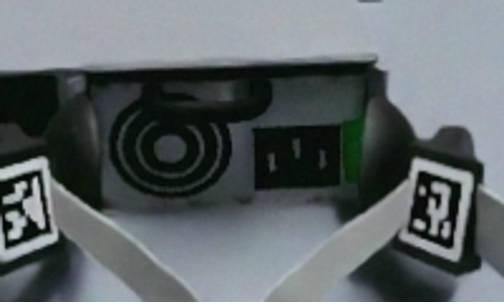

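Call:
execute_actions([
  {"r1":{"base":{"strafe_m":-0.003},"pace":"slow"}},
], cameras=[])

Call:
execute_actions([
  {"r1":{"joints":{"arm_m":0.286,"gripper_m":0.042},"pace":"slow"}},
], cameras=[])

Call:
execute_actions([
  {"r1":{"base":{"strafe_m":0.003},"joints":{"arm_m":0.296},"contact_limits":{"arm_m":0.3},"pace":"slow"}},
], cameras=[])

Call:
execute_actions([
  {"r1":{"joints":{"gripper_m":0.025},"pace":"slow"}},
], cameras=[])

Call:
execute_actions([
  {"r1":{"joints":{"gripper_m":0.0,"arm_m":0.306},"contact_limits":{"arm_m":0.4},"pace":"slow"}},
], cameras=[])

Call:
execute_actions([
  {"r1":{"joints":{"gripper_m":-0.037,"arm_m":0.316},"pace":"slow"}},
], cameras=["r1_wrist_camera"])

Call:
zoom_image(camera="r1_wrist_camera", region=[200, 200, 400, 320])

Scene clock: 68.10 s.
r1.base_odometry: x=-0.301 y=+0.818 heading=+2.482 (m, m, rad; r1's odometry frame)
r1.turned_by_wheels: +0.000 (rad since the last result)
r1.turned_by_imu: +0.000 (rad since the last result)
r1.base_tilt: forward=-0.1 right=-0.3 (deg)
r1.lidar_m: 0.37 0.44 1.66 1.67 1.92 1.63 1.56 1.64 2.31 2.42 0.58 0.43
r1.base_status: done
r1.joint_positions: lift_m=+0.710 arm_m=+0.277 wrist_yaw_rad=+0.000 wrist_pitch_rad=+0.302 wrist_roll_rad=+0.060 gripper_m=+0.058
r1.joint_status: not commanded
r1.motor_effort: lift_m=+23(23) arm_m=+9(9) wrist_yaw_rad=-2(2) wrist_pitch_rad=-5(6) wrist_roll_rad=-1(2) gripper_m=-2(2) wheel_0=+1(2) wheel_1=-2(3) wheel_2=+0(1) (%)
r1.hand_pose: x=+0.7238 y=-0.0874 z=+0.8022 quat_wxyz=(+0.988, +0.030, +0.150, -0.004) (m; r1's base frame)
r1.wrist_depth_mm: - - - - - - - / - - - - - - - / - - 484 597 668 654 654 / - 407 300 298 418 413 410 / 322 281 249 255 303 300 297 / 241 242 199 230 218 234 231 / 199 197 206 - 201 191 196
r2.base_odometry: x=+0.366 y=-1.393 heading=-2.438 (m, m, rad; r2's odometry frame)
r2.turned_by_wheels: +0.000 (rad since the last result)
r2.turned_by_imu: +0.000 (rad since the last result)
r2.base_tilt: forward=+0.1 right=-0.2 (deg)
r2.lidar_m: 0.36 0.41 0.58 2.58 2.71 1.13 1.09 3.02 2.20 2.14 0.88 0.40
r2.base_status: not commanded
r2.joint_positions: lift_m=+1.130 arm_m=+0.002 wrist_yaw_rad=+0.000 wrist_pitch_rad=+1.570 wrist_roll_rad=+0.000 gripper_m=+0.110
r2.joint_status: not commanded
r2.motor_effort: lift_m=+22(22) arm_m=+0(0) wrist_yaw_rad=+0(0) wrist_pitch_rad=+0(0) wrist_roll_rad=-3(3) gripper_m=-1(1) wheel_0=+3(3) wheel_1=+1(2) wheel_2=-2(1) (%)
r2.hand_pose: x=+0.1727 y=-0.0874 z=+1.0195 quat_wxyz=(+0.707, +0.000, +0.707, +0.000) (m; r2's base frame)
r2.wrist_depth_mm: 355 351 349 349 349 353 842 / 1205 1160 1160 1160 1182 1182 1182 / 1255 1229 1281 1281 1255 1281 1281 / 1255 1255 1229 1255 1281 1281 1308 / 1229 1255 1025 1042 1255 1281 1255 / 1255 1229 213 1025 205 1255 1281 / 1229 1229 1229 124 1229 1255 1255
pictures: none
No camera images: the call's "cameras" was empty. Leave "cameras" out to get every camera's image.

Scene clock: 69.13 s.
r1.base_odometry: x=-0.301 y=+0.818 heading=+2.482 (m, m, rad; r1's odometry frame)
r1.turned_by_wheels: +0.000 (rad since the last result)
r1.turned_by_imu: +0.000 (rad since the last result)
r1.base_tilt: forward=-0.1 right=-0.4 (deg)
r1.lidar_m: 0.41 0.46 1.74 1.65 1.92 1.63 1.56 1.65 2.31 2.42 0.61 0.43
r1.base_status: not commanded
r1.joint_positions: lift_m=+0.710 arm_m=+0.284 wrist_yaw_rad=-0.003 wrist_pitch_rad=+0.302 wrist_roll_rad=+0.060 gripper_m=+0.042
r1.joint_status: all done
r1.motor_effort: lift_m=+23(23) arm_m=+9(9) wrist_yaw_rad=+6(6) wrist_pitch_rad=-6(5) wrist_roll_rad=-4(0) gripper_m=-6(4) wheel_0=+0(1) wheel_1=-2(2) wheel_2=-1(1) (%)
r1.hand_pose: x=+0.7305 y=-0.0881 z=+0.8022 quat_wxyz=(+0.988, +0.030, +0.150, -0.006) (m; r1's base frame)
r1.wrist_depth_mm: - - - - - - - / - - - - - - - / - - 484 603 - 654 654 / - 402 301 300 415 410 410 / 320 277 243 247 303 298 294 / 241 241 198 230 198 235 231 / 199 196 205 - 202 191 196
r2.base_odometry: x=+0.366 y=-1.393 heading=-2.438 (m, m, rad; r2's odometry frame)
r2.turned_by_wheels: +0.000 (rad since the last result)
r2.turned_by_imu: +0.000 (rad since the last result)
r2.base_tilt: forward=+0.2 right=-0.2 (deg)
r2.lidar_m: 0.37 0.41 0.56 2.55 2.73 1.12 1.08 3.01 2.19 2.11 0.86 0.38
r2.base_status: not commanded
r2.joint_positions: lift_m=+1.130 arm_m=+0.002 wrist_yaw_rad=+0.000 wrist_pitch_rad=+1.570 wrist_roll_rad=+0.000 gripper_m=+0.110
r2.joint_status: not commanded
r2.motor_effort: lift_m=+23(22) arm_m=+0(0) wrist_yaw_rad=+0(0) wrist_pitch_rad=-1(1) wrist_roll_rad=-1(2) gripper_m=+0(1) wheel_0=+3(3) wheel_1=+1(2) wheel_2=-2(2) (%)
r2.hand_pose: x=+0.1727 y=-0.0874 z=+1.0195 quat_wxyz=(+0.707, +0.000, +0.707, +0.000) (m; r2's base frame)
r2.wrist_depth_mm: 353 351 351 349 351 353 831 / 1182 1160 1182 1182 1182 1182 1205 / 1255 1255 1255 1255 1281 1281 1281 / 1255 1255 1255 1255 1255 1281 1281 / 1255 1229 1042 1025 1255 1281 1308 / 1229 1229 213 1042 205 1255 1255 / 1229 1229 1229 123 1229 1255 1255
pictures: none
No camera images: the call's "cameras" was empty. Leave "cameras" out to get every camera's image.

Scene clock: 70.07 s.
r1.base_odometry: x=-0.303 y=+0.815 heading=+2.481 (m, m, rad; r1's odometry frame)
r1.turned_by_wheels: -0.001 (rad since the last result)
r1.turned_by_imu: +0.000 (rad since the last result)
r1.base_tilt: forward=+0.0 right=-0.4 (deg)
r1.lidar_m: 0.41 0.43 1.69 1.67 1.88 1.64 1.55 1.61 2.28 2.44 0.57 0.43
r1.base_status: done
r1.joint_positions: lift_m=+0.710 arm_m=+0.293 wrist_yaw_rad=-0.008 wrist_pitch_rad=+0.305 wrist_roll_rad=+0.060 gripper_m=+0.042
r1.joint_status: all done
r1.on_its_own: wrist_yaw_rad is at rest, and its effort (+21) is outside its rest range (-13 to +13)
r1.motor_effort: lift_m=+22(23) arm_m=+15(13) wrist_yaw_rad=+21(20) wrist_pitch_rad=-15(15) wrist_roll_rad=-1(3) gripper_m=-3(4) wheel_0=-1(9) wheel_1=+1(1) wheel_2=-7(7) (%)
r1.contact_limits: arm_m 0.3
r1.hand_pose: x=+0.7387 y=-0.0895 z=+0.8014 quat_wxyz=(+0.988, +0.030, +0.152, -0.008) (m; r1's base frame)
r1.wrist_depth_mm: - - - - - - - / - - - - - - - / - - 473 591 654 640 640 / - 394 296 294 413 407 407 / 319 272 238 239 300 298 291 / 238 229 193 229 193 233 231 / 198 195 204 - 200 189 195
r2.base_odometry: x=+0.366 y=-1.393 heading=-2.438 (m, m, rad; r2's odometry frame)
r2.turned_by_wheels: +0.000 (rad since the last result)
r2.turned_by_imu: +0.000 (rad since the last result)
r2.base_tilt: forward=+0.1 right=-0.2 (deg)
r2.lidar_m: 0.38 0.40 0.57 2.55 2.71 1.11 1.09 2.99 2.22 2.14 0.86 0.39
r2.base_status: not commanded
r2.joint_positions: lift_m=+1.130 arm_m=+0.002 wrist_yaw_rad=+0.000 wrist_pitch_rad=+1.570 wrist_roll_rad=+0.000 gripper_m=+0.110
r2.joint_status: not commanded
r2.motor_effort: lift_m=+22(22) arm_m=+0(0) wrist_yaw_rad=+0(0) wrist_pitch_rad=-1(1) wrist_roll_rad=-4(3) gripper_m=-2(1) wheel_0=+3(3) wheel_1=+2(2) wheel_2=-2(2) (%)
r2.hand_pose: x=+0.1727 y=-0.0874 z=+1.0195 quat_wxyz=(+0.707, +0.000, +0.707, +0.000) (m; r2's base frame)
r2.wrist_depth_mm: 353 351 349 353 349 353 842 / 1182 1182 1182 1182 1182 1182 1182 / 1255 1255 1255 1255 1255 1281 1281 / 1255 1255 1255 1255 1281 1255 1281 / 1229 1229 1042 1042 1229 1281 1255 / 1229 1229 213 1042 205 1255 1255 / 1229 1229 1205 124 1255 1255 1255
pictures: none
No camera images: the call's "cameras" was empty. Leave "cameras" out to get every camera's image.

Scene clock: 71.13 s.
r1.base_odometry: x=-0.303 y=+0.815 heading=+2.481 (m, m, rad; r1's odometry frame)
r1.turned_by_wheels: +0.000 (rad since the last result)
r1.turned_by_imu: +0.000 (rad since the last result)
r1.base_tilt: forward=-0.1 right=-0.4 (deg)
r1.lidar_m: 0.38 0.46 1.71 1.67 1.91 1.62 1.54 1.64 2.29 2.44 0.61 0.42
r1.base_status: not commanded
r1.joint_positions: lift_m=+0.710 arm_m=+0.294 wrist_yaw_rad=-0.005 wrist_pitch_rad=+0.305 wrist_roll_rad=+0.060 gripper_m=+0.025
r1.joint_status: all done
r1.motor_effort: lift_m=+22(22) arm_m=+13(15) wrist_yaw_rad=+12(21) wrist_pitch_rad=-16(15) wrist_roll_rad=-2(2) gripper_m=-12(11) wheel_0=-1(1) wheel_1=+1(1) wheel_2=-7(7) (%)
r1.hand_pose: x=+0.7394 y=-0.0887 z=+0.8013 quat_wxyz=(+0.988, +0.030, +0.152, -0.007) (m; r1's base frame)
r1.wrist_depth_mm: - - - - - - - / - - - - - - - / - - 469 580 647 640 627 / - 397 297 291 410 404 399 / 317 271 240 237 300 296 291 / 238 229 211 229 194 232 229 / 198 194 202 - 200 189 194
r2.base_odometry: x=+0.366 y=-1.393 heading=-2.438 (m, m, rad; r2's odometry frame)
r2.turned_by_wheels: +0.000 (rad since the last result)
r2.turned_by_imu: +0.000 (rad since the last result)
r2.base_tilt: forward=+0.1 right=-0.2 (deg)
r2.lidar_m: 0.38 0.40 0.57 2.57 2.74 1.11 1.09 2.99 2.21 2.15 0.85 0.40
r2.base_status: not commanded
r2.joint_positions: lift_m=+1.130 arm_m=+0.002 wrist_yaw_rad=+0.000 wrist_pitch_rad=+1.570 wrist_roll_rad=+0.000 gripper_m=+0.110
r2.joint_status: not commanded
r2.motor_effort: lift_m=+22(22) arm_m=-1(1) wrist_yaw_rad=+0(0) wrist_pitch_rad=+0(0) wrist_roll_rad=-2(2) gripper_m=-2(1) wheel_0=+3(3) wheel_1=+1(2) wheel_2=-2(2) (%)
r2.hand_pose: x=+0.1727 y=-0.0874 z=+1.0195 quat_wxyz=(+0.707, +0.000, +0.707, +0.000) (m; r2's base frame)
r2.wrist_depth_mm: 353 353 351 349 351 353 831 / 1205 1160 1160 1182 1182 1182 1182 / 1255 1229 1255 1255 1255 1255 1281 / 1229 1229 1255 1255 1255 1281 1255 / 1229 1229 1042 1042 1255 1255 1281 / 1229 1255 214 1025 206 1255 1281 / 1205 1229 1229 124 1255 1255 1281
pictures: none
No camera images: the call's "cameras" was empty. Leave "cameras" out to get every camera's image.

Scene clock: 72.43 s.
r1.base_odometry: x=-0.303 y=+0.815 heading=+2.482 (m, m, rad; r1's odometry frame)
r1.turned_by_wheels: +0.000 (rad since the last result)
r1.turned_by_imu: +0.000 (rad since the last result)
r1.base_tilt: forward=-0.1 right=-0.3 (deg)
r1.lidar_m: 0.40 0.45 1.69 1.67 1.90 1.64 1.56 1.65 2.30 2.43 0.59 0.43
r1.base_status: not commanded
r1.joint_positions: lift_m=+0.710 arm_m=+0.303 wrist_yaw_rad=-0.007 wrist_pitch_rad=+0.310 wrist_roll_rad=+0.060 gripper_m=+0.001
r1.joint_status: all done
r1.on_its_own: wrist_yaw_rad is at rest, and its effort (+20) is outside its rest range (-13 to +13); wrist_pitch_rad is at rest, and its effort (-30) is outside its rest range (-23 to +23)
r1.motor_effort: lift_m=+22(22) arm_m=+17(18) wrist_yaw_rad=+20(27) wrist_pitch_rad=-30(30) wrist_roll_rad=+0(2) gripper_m=-18(20) wheel_0=+3(3) wheel_1=+3(3) wheel_2=-10(10) (%)
r1.contact_limits: arm_m 0.4
r1.hand_pose: x=+0.7480 y=-0.0893 z=+0.7999 quat_wxyz=(+0.988, +0.030, +0.154, -0.008) (m; r1's base frame)
r1.wrist_depth_mm: - - - - - - - / - - - - - - - / - - 455 554 621 615 621 / - 340 286 282 394 392 389 / 310 243 229 231 293 287 285 / 234 215 199 224 188 227 224 / 194 191 200 - 196 186 190
r2.base_odometry: x=+0.366 y=-1.393 heading=-2.438 (m, m, rad; r2's odometry frame)
r2.turned_by_wheels: +0.000 (rad since the last result)
r2.turned_by_imu: +0.000 (rad since the last result)
r2.base_tilt: forward=+0.1 right=-0.2 (deg)
r2.lidar_m: 0.38 0.41 0.56 2.54 2.73 1.14 1.09 3.01 2.20 2.14 0.85 0.40
r2.base_status: not commanded
r2.joint_positions: lift_m=+1.130 arm_m=+0.002 wrist_yaw_rad=+0.000 wrist_pitch_rad=+1.570 wrist_roll_rad=+0.000 gripper_m=+0.110
r2.joint_status: not commanded
r2.motor_effort: lift_m=+22(22) arm_m=-1(1) wrist_yaw_rad=+0(0) wrist_pitch_rad=-1(1) wrist_roll_rad=-4(3) gripper_m=-2(1) wheel_0=+3(3) wheel_1=+2(1) wheel_2=-2(2) (%)
r2.hand_pose: x=+0.1727 y=-0.0874 z=+1.0195 quat_wxyz=(+0.707, +0.000, +0.707, +0.000) (m; r2's base frame)
r2.wrist_depth_mm: 355 351 351 351 351 351 831 / 1205 1182 1182 1182 1182 1205 1182 / 1255 1255 1255 1255 1255 1255 1255 / 1255 1281 1255 1255 1255 1281 1281 / 1229 1229 1042 1042 1255 1281 1281 / 1229 1255 214 1042 205 1281 1255 / 1229 1229 1255 124 1255 1229 1281
pictures: none
No camera images: the call's "cameras" was empty. Leave "cameras" out to get every camera's image.

Scene clock: 73.83 s.
r1.base_odometry: x=-0.303 y=+0.815 heading=+2.481 (m, m, rad; r1's odometry frame)
r1.turned_by_wheels: -0.001 (rad since the last result)
r1.turned_by_imu: +0.012 (rad since the last result)
r1.base_tilt: forward=+0.0 right=-0.3 (deg)
r1.lidar_m: 0.41 0.49 1.69 1.66 1.93 1.62 1.56 1.63 2.31 2.43 0.60 0.41
r1.base_status: not commanded
r1.joint_positions: lift_m=+0.710 arm_m=+0.313 wrist_yaw_rad=-0.015 wrist_pitch_rad=+0.313 wrist_roll_rad=+0.059 gripper_m=-0.036
r1.joint_status: all done
r1.on_its_own: wrist_yaw_rad is at rest, and its effort (+41) is outside its rest range (-13 to +13); wrist_pitch_rad is at rest, and its effort (-40) is outside its rest range (-23 to +23)
r1.motor_effort: lift_m=+22(22) arm_m=+15(21) wrist_yaw_rad=+41(55) wrist_pitch_rad=-40(42) wrist_roll_rad=+2(3) gripper_m=-25(25) wheel_0=-2(3) wheel_1=+0(5) wheel_2=-15(19) (%)
r1.hand_pose: x=+0.7573 y=-0.0915 z=+0.7991 quat_wxyz=(+0.987, +0.030, +0.156, -0.012) (m; r1's base frame)
r1.wrist_depth_mm: - - - - - - - / - - - - - - - / - - 439 477 609 603 603 / - 379 281 278 394 389 384 / 303 246 218 225 287 285 283 / 231 169 191 230 181 214 224 / 189 189 197 - 195 186 190
r2.base_odometry: x=+0.366 y=-1.393 heading=-2.438 (m, m, rad; r2's odometry frame)
r2.turned_by_wheels: +0.000 (rad since the last result)
r2.turned_by_imu: +0.000 (rad since the last result)
r2.base_tilt: forward=+0.1 right=-0.2 (deg)
r2.lidar_m: 0.38 0.41 0.57 2.58 2.72 1.12 1.07 3.00 2.20 2.14 0.88 0.40
r2.base_status: not commanded
r2.joint_positions: lift_m=+1.130 arm_m=+0.002 wrist_yaw_rad=+0.000 wrist_pitch_rad=+1.570 wrist_roll_rad=+0.000 gripper_m=+0.110
r2.joint_status: not commanded
r2.motor_effort: lift_m=+22(22) arm_m=+0(0) wrist_yaw_rad=+0(0) wrist_pitch_rad=-1(1) wrist_roll_rad=-2(1) gripper_m=-1(1) wheel_0=+3(3) wheel_1=+2(1) wheel_2=-2(2) (%)
r2.hand_pose: x=+0.1727 y=-0.0874 z=+1.0195 quat_wxyz=(+0.707, +0.000, +0.707, +0.000) (m; r2's base frame)
r2.wrist_depth_mm: 353 351 351 349 349 353 842 / 1205 1182 1160 1182 1182 1182 1182 / 1229 1205 1255 1255 1255 1255 1281 / 1229 1255 1255 1255 1281 1281 1255 / 1229 1255 1042 1042 1255 1308 1281 / 1205 1229 213 1042 205 1281 1255 / 1229 1229 1229 124 1255 1255 1255
pictures: r1_wrist_camera
camera_calibration (this result's frames):
r1_wrist_camera: T_world_to_cam=[[-0.0639682, -0.997002, -0.043533, -0.0159253], [-0.345348, 0.0630426, -0.936355, 1.06148], [0.936292, -0.0448629, -0.348346, -0.206372], [0, 0, 0, 1]] pos_world=[0.558785, -0.0920543, 0.921336]
Images, in order (width x height): r1_wrist_camera 616x392.

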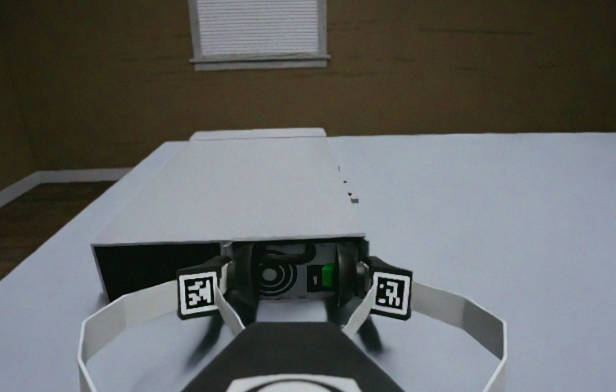

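Region (200, 200, 400, 320) of r1_wrist_camera's 616x392 image, scaled by 2.520; it fills the top 302 rows of this view, and the rest is white.

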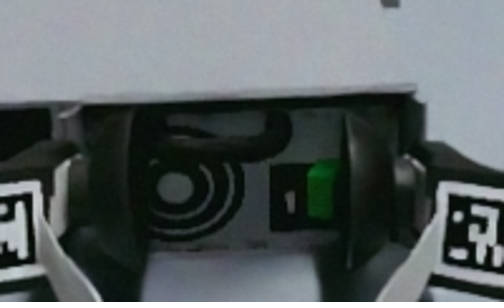

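Call:
execute_actions([
  {"r1":{"base":{"strafe_m":-0.003},"joints":{"lift_m":0.704,"arm_m":0.312},"pace":"slow"}},
], cameras=[])

Call:
execute_actions([
  {"r1":{"joints":{"arm_m":0.302},"pace":"slow"}},
], cameras=["r1_wrist_camera"])

Call:
zoom_image(camera="r1_wrist_camera", region=[200, 200, 400, 320])

Scene clock: 74.70 s.
r1.base_odometry: x=-0.301 y=+0.817 heading=+2.480 (m, m, rad; r1's odometry frame)
r1.turned_by_wheels: -0.001 (rad since the last result)
r1.turned_by_imu: -0.001 (rad since the last result)
r1.base_tilt: forward=+0.0 right=-0.3 (deg)
r1.lidar_m: 0.42 0.43 1.70 1.64 1.94 1.61 1.56 1.65 2.32 2.43 0.58 0.42
r1.base_status: done
r1.joint_positions: lift_m=+0.704 arm_m=+0.312 wrist_yaw_rad=-0.012 wrist_pitch_rad=+0.307 wrist_roll_rad=+0.059 gripper_m=-0.036
r1.joint_status: all done
r1.on_its_own: wrist_yaw_rad is at rest, and its effort (+34) is outside its rest range (-13 to +13)
r1.motor_effort: lift_m=+15(20) arm_m=-2(13) wrist_yaw_rad=+34(40) wrist_pitch_rad=-23(39) wrist_roll_rad=+4(1) gripper_m=-26(25) wheel_0=+1(3) wheel_1=+0(4) wheel_2=-13(12) (%)
r1.hand_pose: x=+0.7572 y=-0.0907 z=+0.7953 quat_wxyz=(+0.988, +0.030, +0.153, -0.010) (m; r1's base frame)
r1.wrist_depth_mm: - - - - - - - / - - - - - - - / - - 439 559 621 615 615 / - 353 279 274 392 387 384 / 303 233 222 224 287 285 281 / 229 163 195 228 181 212 220 / 186 187 195 - 193 183 187
r2.base_odometry: x=+0.366 y=-1.393 heading=-2.438 (m, m, rad; r2's odometry frame)
r2.turned_by_wheels: +0.000 (rad since the last result)
r2.turned_by_imu: +0.000 (rad since the last result)
r2.base_tilt: forward=+0.1 right=-0.2 (deg)
r2.lidar_m: 0.38 0.41 0.58 2.57 2.74 1.14 1.09 3.02 2.19 2.13 0.86 0.40
r2.base_status: not commanded
r2.joint_positions: lift_m=+1.130 arm_m=+0.002 wrist_yaw_rad=+0.000 wrist_pitch_rad=+1.570 wrist_roll_rad=+0.000 gripper_m=+0.110
r2.joint_status: not commanded
r2.motor_effort: lift_m=+22(22) arm_m=+0(1) wrist_yaw_rad=+0(0) wrist_pitch_rad=-1(1) wrist_roll_rad=-2(3) gripper_m=-1(1) wheel_0=+3(3) wheel_1=+1(2) wheel_2=-2(2) (%)
r2.hand_pose: x=+0.1727 y=-0.0874 z=+1.0195 quat_wxyz=(+0.707, +0.000, +0.707, +0.000) (m; r2's base frame)
r2.wrist_depth_mm: 353 351 349 347 349 351 842 / 1182 1182 1160 1182 1182 1205 1205 / 1229 1281 1229 1229 1255 1255 1255 / 1229 1229 1255 1255 1255 1281 1281 / 1255 1255 1042 1025 1255 1281 1281 / 1229 1229 214 1042 206 1255 1281 / 1255 1229 1205 124 1255 1255 1255
pictures: none
No camera images: the call's "cameras" was empty. Leave "cameras" out to get every camera's image.

Scene clock: 75.63 s.
r1.base_odometry: x=-0.301 y=+0.817 heading=+2.480 (m, m, rad; r1's odometry frame)
r1.turned_by_wheels: +0.000 (rad since the last result)
r1.turned_by_imu: +0.001 (rad since the last result)
r1.base_tilt: forward=-0.1 right=-0.4 (deg)
r1.lidar_m: 0.40 0.46 1.66 1.64 1.95 1.63 1.56 1.66 2.32 2.44 0.58 0.43
r1.base_status: not commanded
r1.joint_positions: lift_m=+0.704 arm_m=+0.304 wrist_yaw_rad=-0.001 wrist_pitch_rad=+0.303 wrist_roll_rad=+0.059 gripper_m=-0.036
r1.joint_status: all done
r1.motor_effort: lift_m=+18(18) arm_m=-12(13) wrist_yaw_rad=+4(33) wrist_pitch_rad=-10(22) wrist_roll_rad=+2(3) gripper_m=-32(32) wheel_0=-2(1) wheel_1=-2(2) wheel_2=-2(13) (%)
r1.hand_pose: x=+0.7502 y=-0.0878 z=+0.7964 quat_wxyz=(+0.988, +0.029, +0.151, -0.005) (m; r1's base frame)
r1.wrist_depth_mm: - - - - - - - / - - - - - - - / - - 455 517 634 627 627 / - 384 283 281 399 394 389 / 306 264 230 228 276 286 285 / 231 162 181 230 181 209 223 / 191 189 196 - 193 185 187
r2.base_odometry: x=+0.366 y=-1.393 heading=-2.438 (m, m, rad; r2's odometry frame)
r2.turned_by_wheels: +0.000 (rad since the last result)
r2.turned_by_imu: +0.000 (rad since the last result)
r2.base_tilt: forward=+0.1 right=-0.2 (deg)
r2.lidar_m: 0.38 0.41 0.58 2.59 2.71 1.16 1.09 3.02 2.21 2.14 0.88 0.40
r2.base_status: not commanded
r2.joint_positions: lift_m=+1.130 arm_m=+0.002 wrist_yaw_rad=+0.000 wrist_pitch_rad=+1.570 wrist_roll_rad=+0.000 gripper_m=+0.110
r2.joint_status: not commanded
r2.motor_effort: lift_m=+22(22) arm_m=+0(0) wrist_yaw_rad=+0(0) wrist_pitch_rad=-1(1) wrist_roll_rad=-2(2) gripper_m=-1(0) wheel_0=+3(3) wheel_1=+2(2) wheel_2=-2(2) (%)
r2.hand_pose: x=+0.1727 y=-0.0874 z=+1.0195 quat_wxyz=(+0.707, +0.000, +0.707, +0.000) (m; r2's base frame)
r2.wrist_depth_mm: 353 353 351 349 351 351 842 / 1182 1182 1182 1182 1182 1205 1182 / 1255 1229 1255 1255 1255 1281 1255 / 1255 1255 1255 1255 1255 1281 1281 / 1229 1229 1042 1042 1255 1255 1308 / 1229 1229 213 1042 206 1255 1255 / 1255 1229 1255 124 1229 1229 1281
pictures: r1_wrist_camera
camera_calibration (this result's frames):
r1_wrist_camera: T_world_to_cam=[[-0.0502523, -0.997768, -0.0439728, -0.022886], [-0.336409, 0.0583659, -0.939905, 1.05189], [0.940374, -0.0324396, -0.338592, -0.210279], [0, 0, 0, 1]] pos_world=[0.550457, -0.0910508, 0.916473]
Images, in order (width x height): r1_wrist_camera 616x392.

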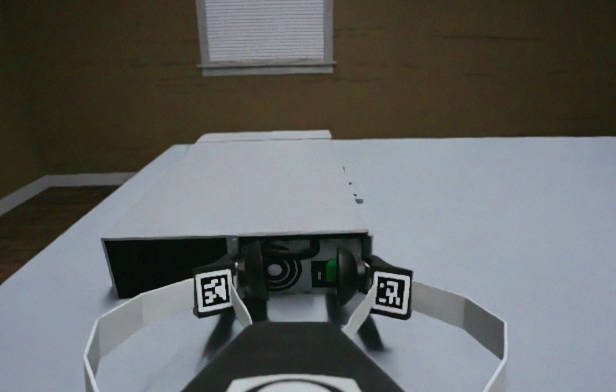

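Region (200, 200, 400, 320) of r1_wrist_camera's 616x392 image, scaled by 2.520; it fills the top 302 rows of this view, and the rest is white.

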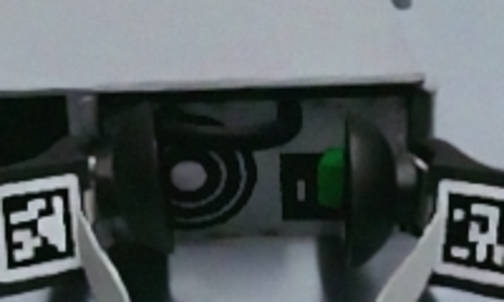

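Call:
execute_actions([
  {"r1":{"joints":{"arm_m":0.291},"pace":"slow"}},
], cameras=["r1_wrist_camera"])

Scene clock: 77.17 s.
r1.base_odometry: x=-0.301 y=+0.817 heading=+2.480 (m, m, rad; r1's odometry frame)
r1.turned_by_wheels: +0.000 (rad since the last result)
r1.turned_by_imu: +0.000 (rad since the last result)
r1.base_tilt: forward=+0.0 right=-0.3 (deg)
r1.lidar_m: 0.40 0.43 1.67 1.65 1.95 1.64 1.55 1.63 2.32 2.44 0.59 0.42
r1.base_status: not commanded
r1.joint_positions: lift_m=+0.704 arm_m=+0.292 wrist_yaw_rad=-0.001 wrist_pitch_rad=+0.306 wrist_roll_rad=+0.060 gripper_m=-0.036
r1.joint_status: all done
r1.motor_effort: lift_m=+20(20) arm_m=-8(14) wrist_yaw_rad=+0(5) wrist_pitch_rad=-16(29) wrist_roll_rad=-1(1) gripper_m=-19(33) wheel_0=+1(2) wheel_1=-1(2) wheel_2=-2(3) (%)
r1.hand_pose: x=+0.7384 y=-0.0876 z=+0.7953 quat_wxyz=(+0.988, +0.030, +0.152, -0.005) (m; r1's base frame)
r1.wrist_depth_mm: - - - - - - - / - - - - - - - / - - 449 439 621 609 609 / - 375 277 276 392 387 384 / 303 277 274 224 272 282 278 / 229 219 180 201 175 222 220 / 189 185 195 - 191 181 186
r2.base_odometry: x=+0.366 y=-1.393 heading=-2.438 (m, m, rad; r2's odometry frame)
r2.turned_by_wheels: +0.000 (rad since the last result)
r2.turned_by_imu: +0.000 (rad since the last result)
r2.base_tilt: forward=+0.1 right=-0.2 (deg)
r2.lidar_m: 0.36 0.39 0.57 2.52 2.70 1.11 1.07 3.02 2.21 2.14 0.82 0.40
r2.base_status: not commanded
r2.joint_positions: lift_m=+1.130 arm_m=+0.002 wrist_yaw_rad=+0.000 wrist_pitch_rad=+1.570 wrist_roll_rad=+0.000 gripper_m=+0.110
r2.joint_status: not commanded
r2.motor_effort: lift_m=+22(22) arm_m=+0(0) wrist_yaw_rad=+0(0) wrist_pitch_rad=-1(1) wrist_roll_rad=-3(4) gripper_m=-2(1) wheel_0=+3(3) wheel_1=+1(2) wheel_2=-2(2) (%)
r2.hand_pose: x=+0.1727 y=-0.0874 z=+1.0195 quat_wxyz=(+0.707, +0.000, +0.707, +0.000) (m; r2's base frame)
r2.wrist_depth_mm: 353 351 349 349 349 353 831 / 1182 1182 1182 1182 1160 1182 1182 / 1229 1255 1255 1255 1281 1281 1281 / 1229 1229 1255 1255 1255 1281 1281 / 1255 1255 1025 1042 1255 1281 1281 / 1229 1255 213 1025 205 1255 1255 / 1255 1229 1255 124 1255 1229 1255
pictures: r1_wrist_camera
camera_calibration (this result's frames):
r1_wrist_camera: T_world_to_cam=[[-0.0499678, -0.99775, -0.0446926, -0.0229685], [-0.339241, 0.0590434, -0.938845, 1.04825], [0.939371, -0.0317505, -0.341428, -0.196516], [0, 0, 0, 1]] pos_world=[0.539065, -0.0910488, 0.916025]
Images, in order (width x height): r1_wrist_camera 616x392.

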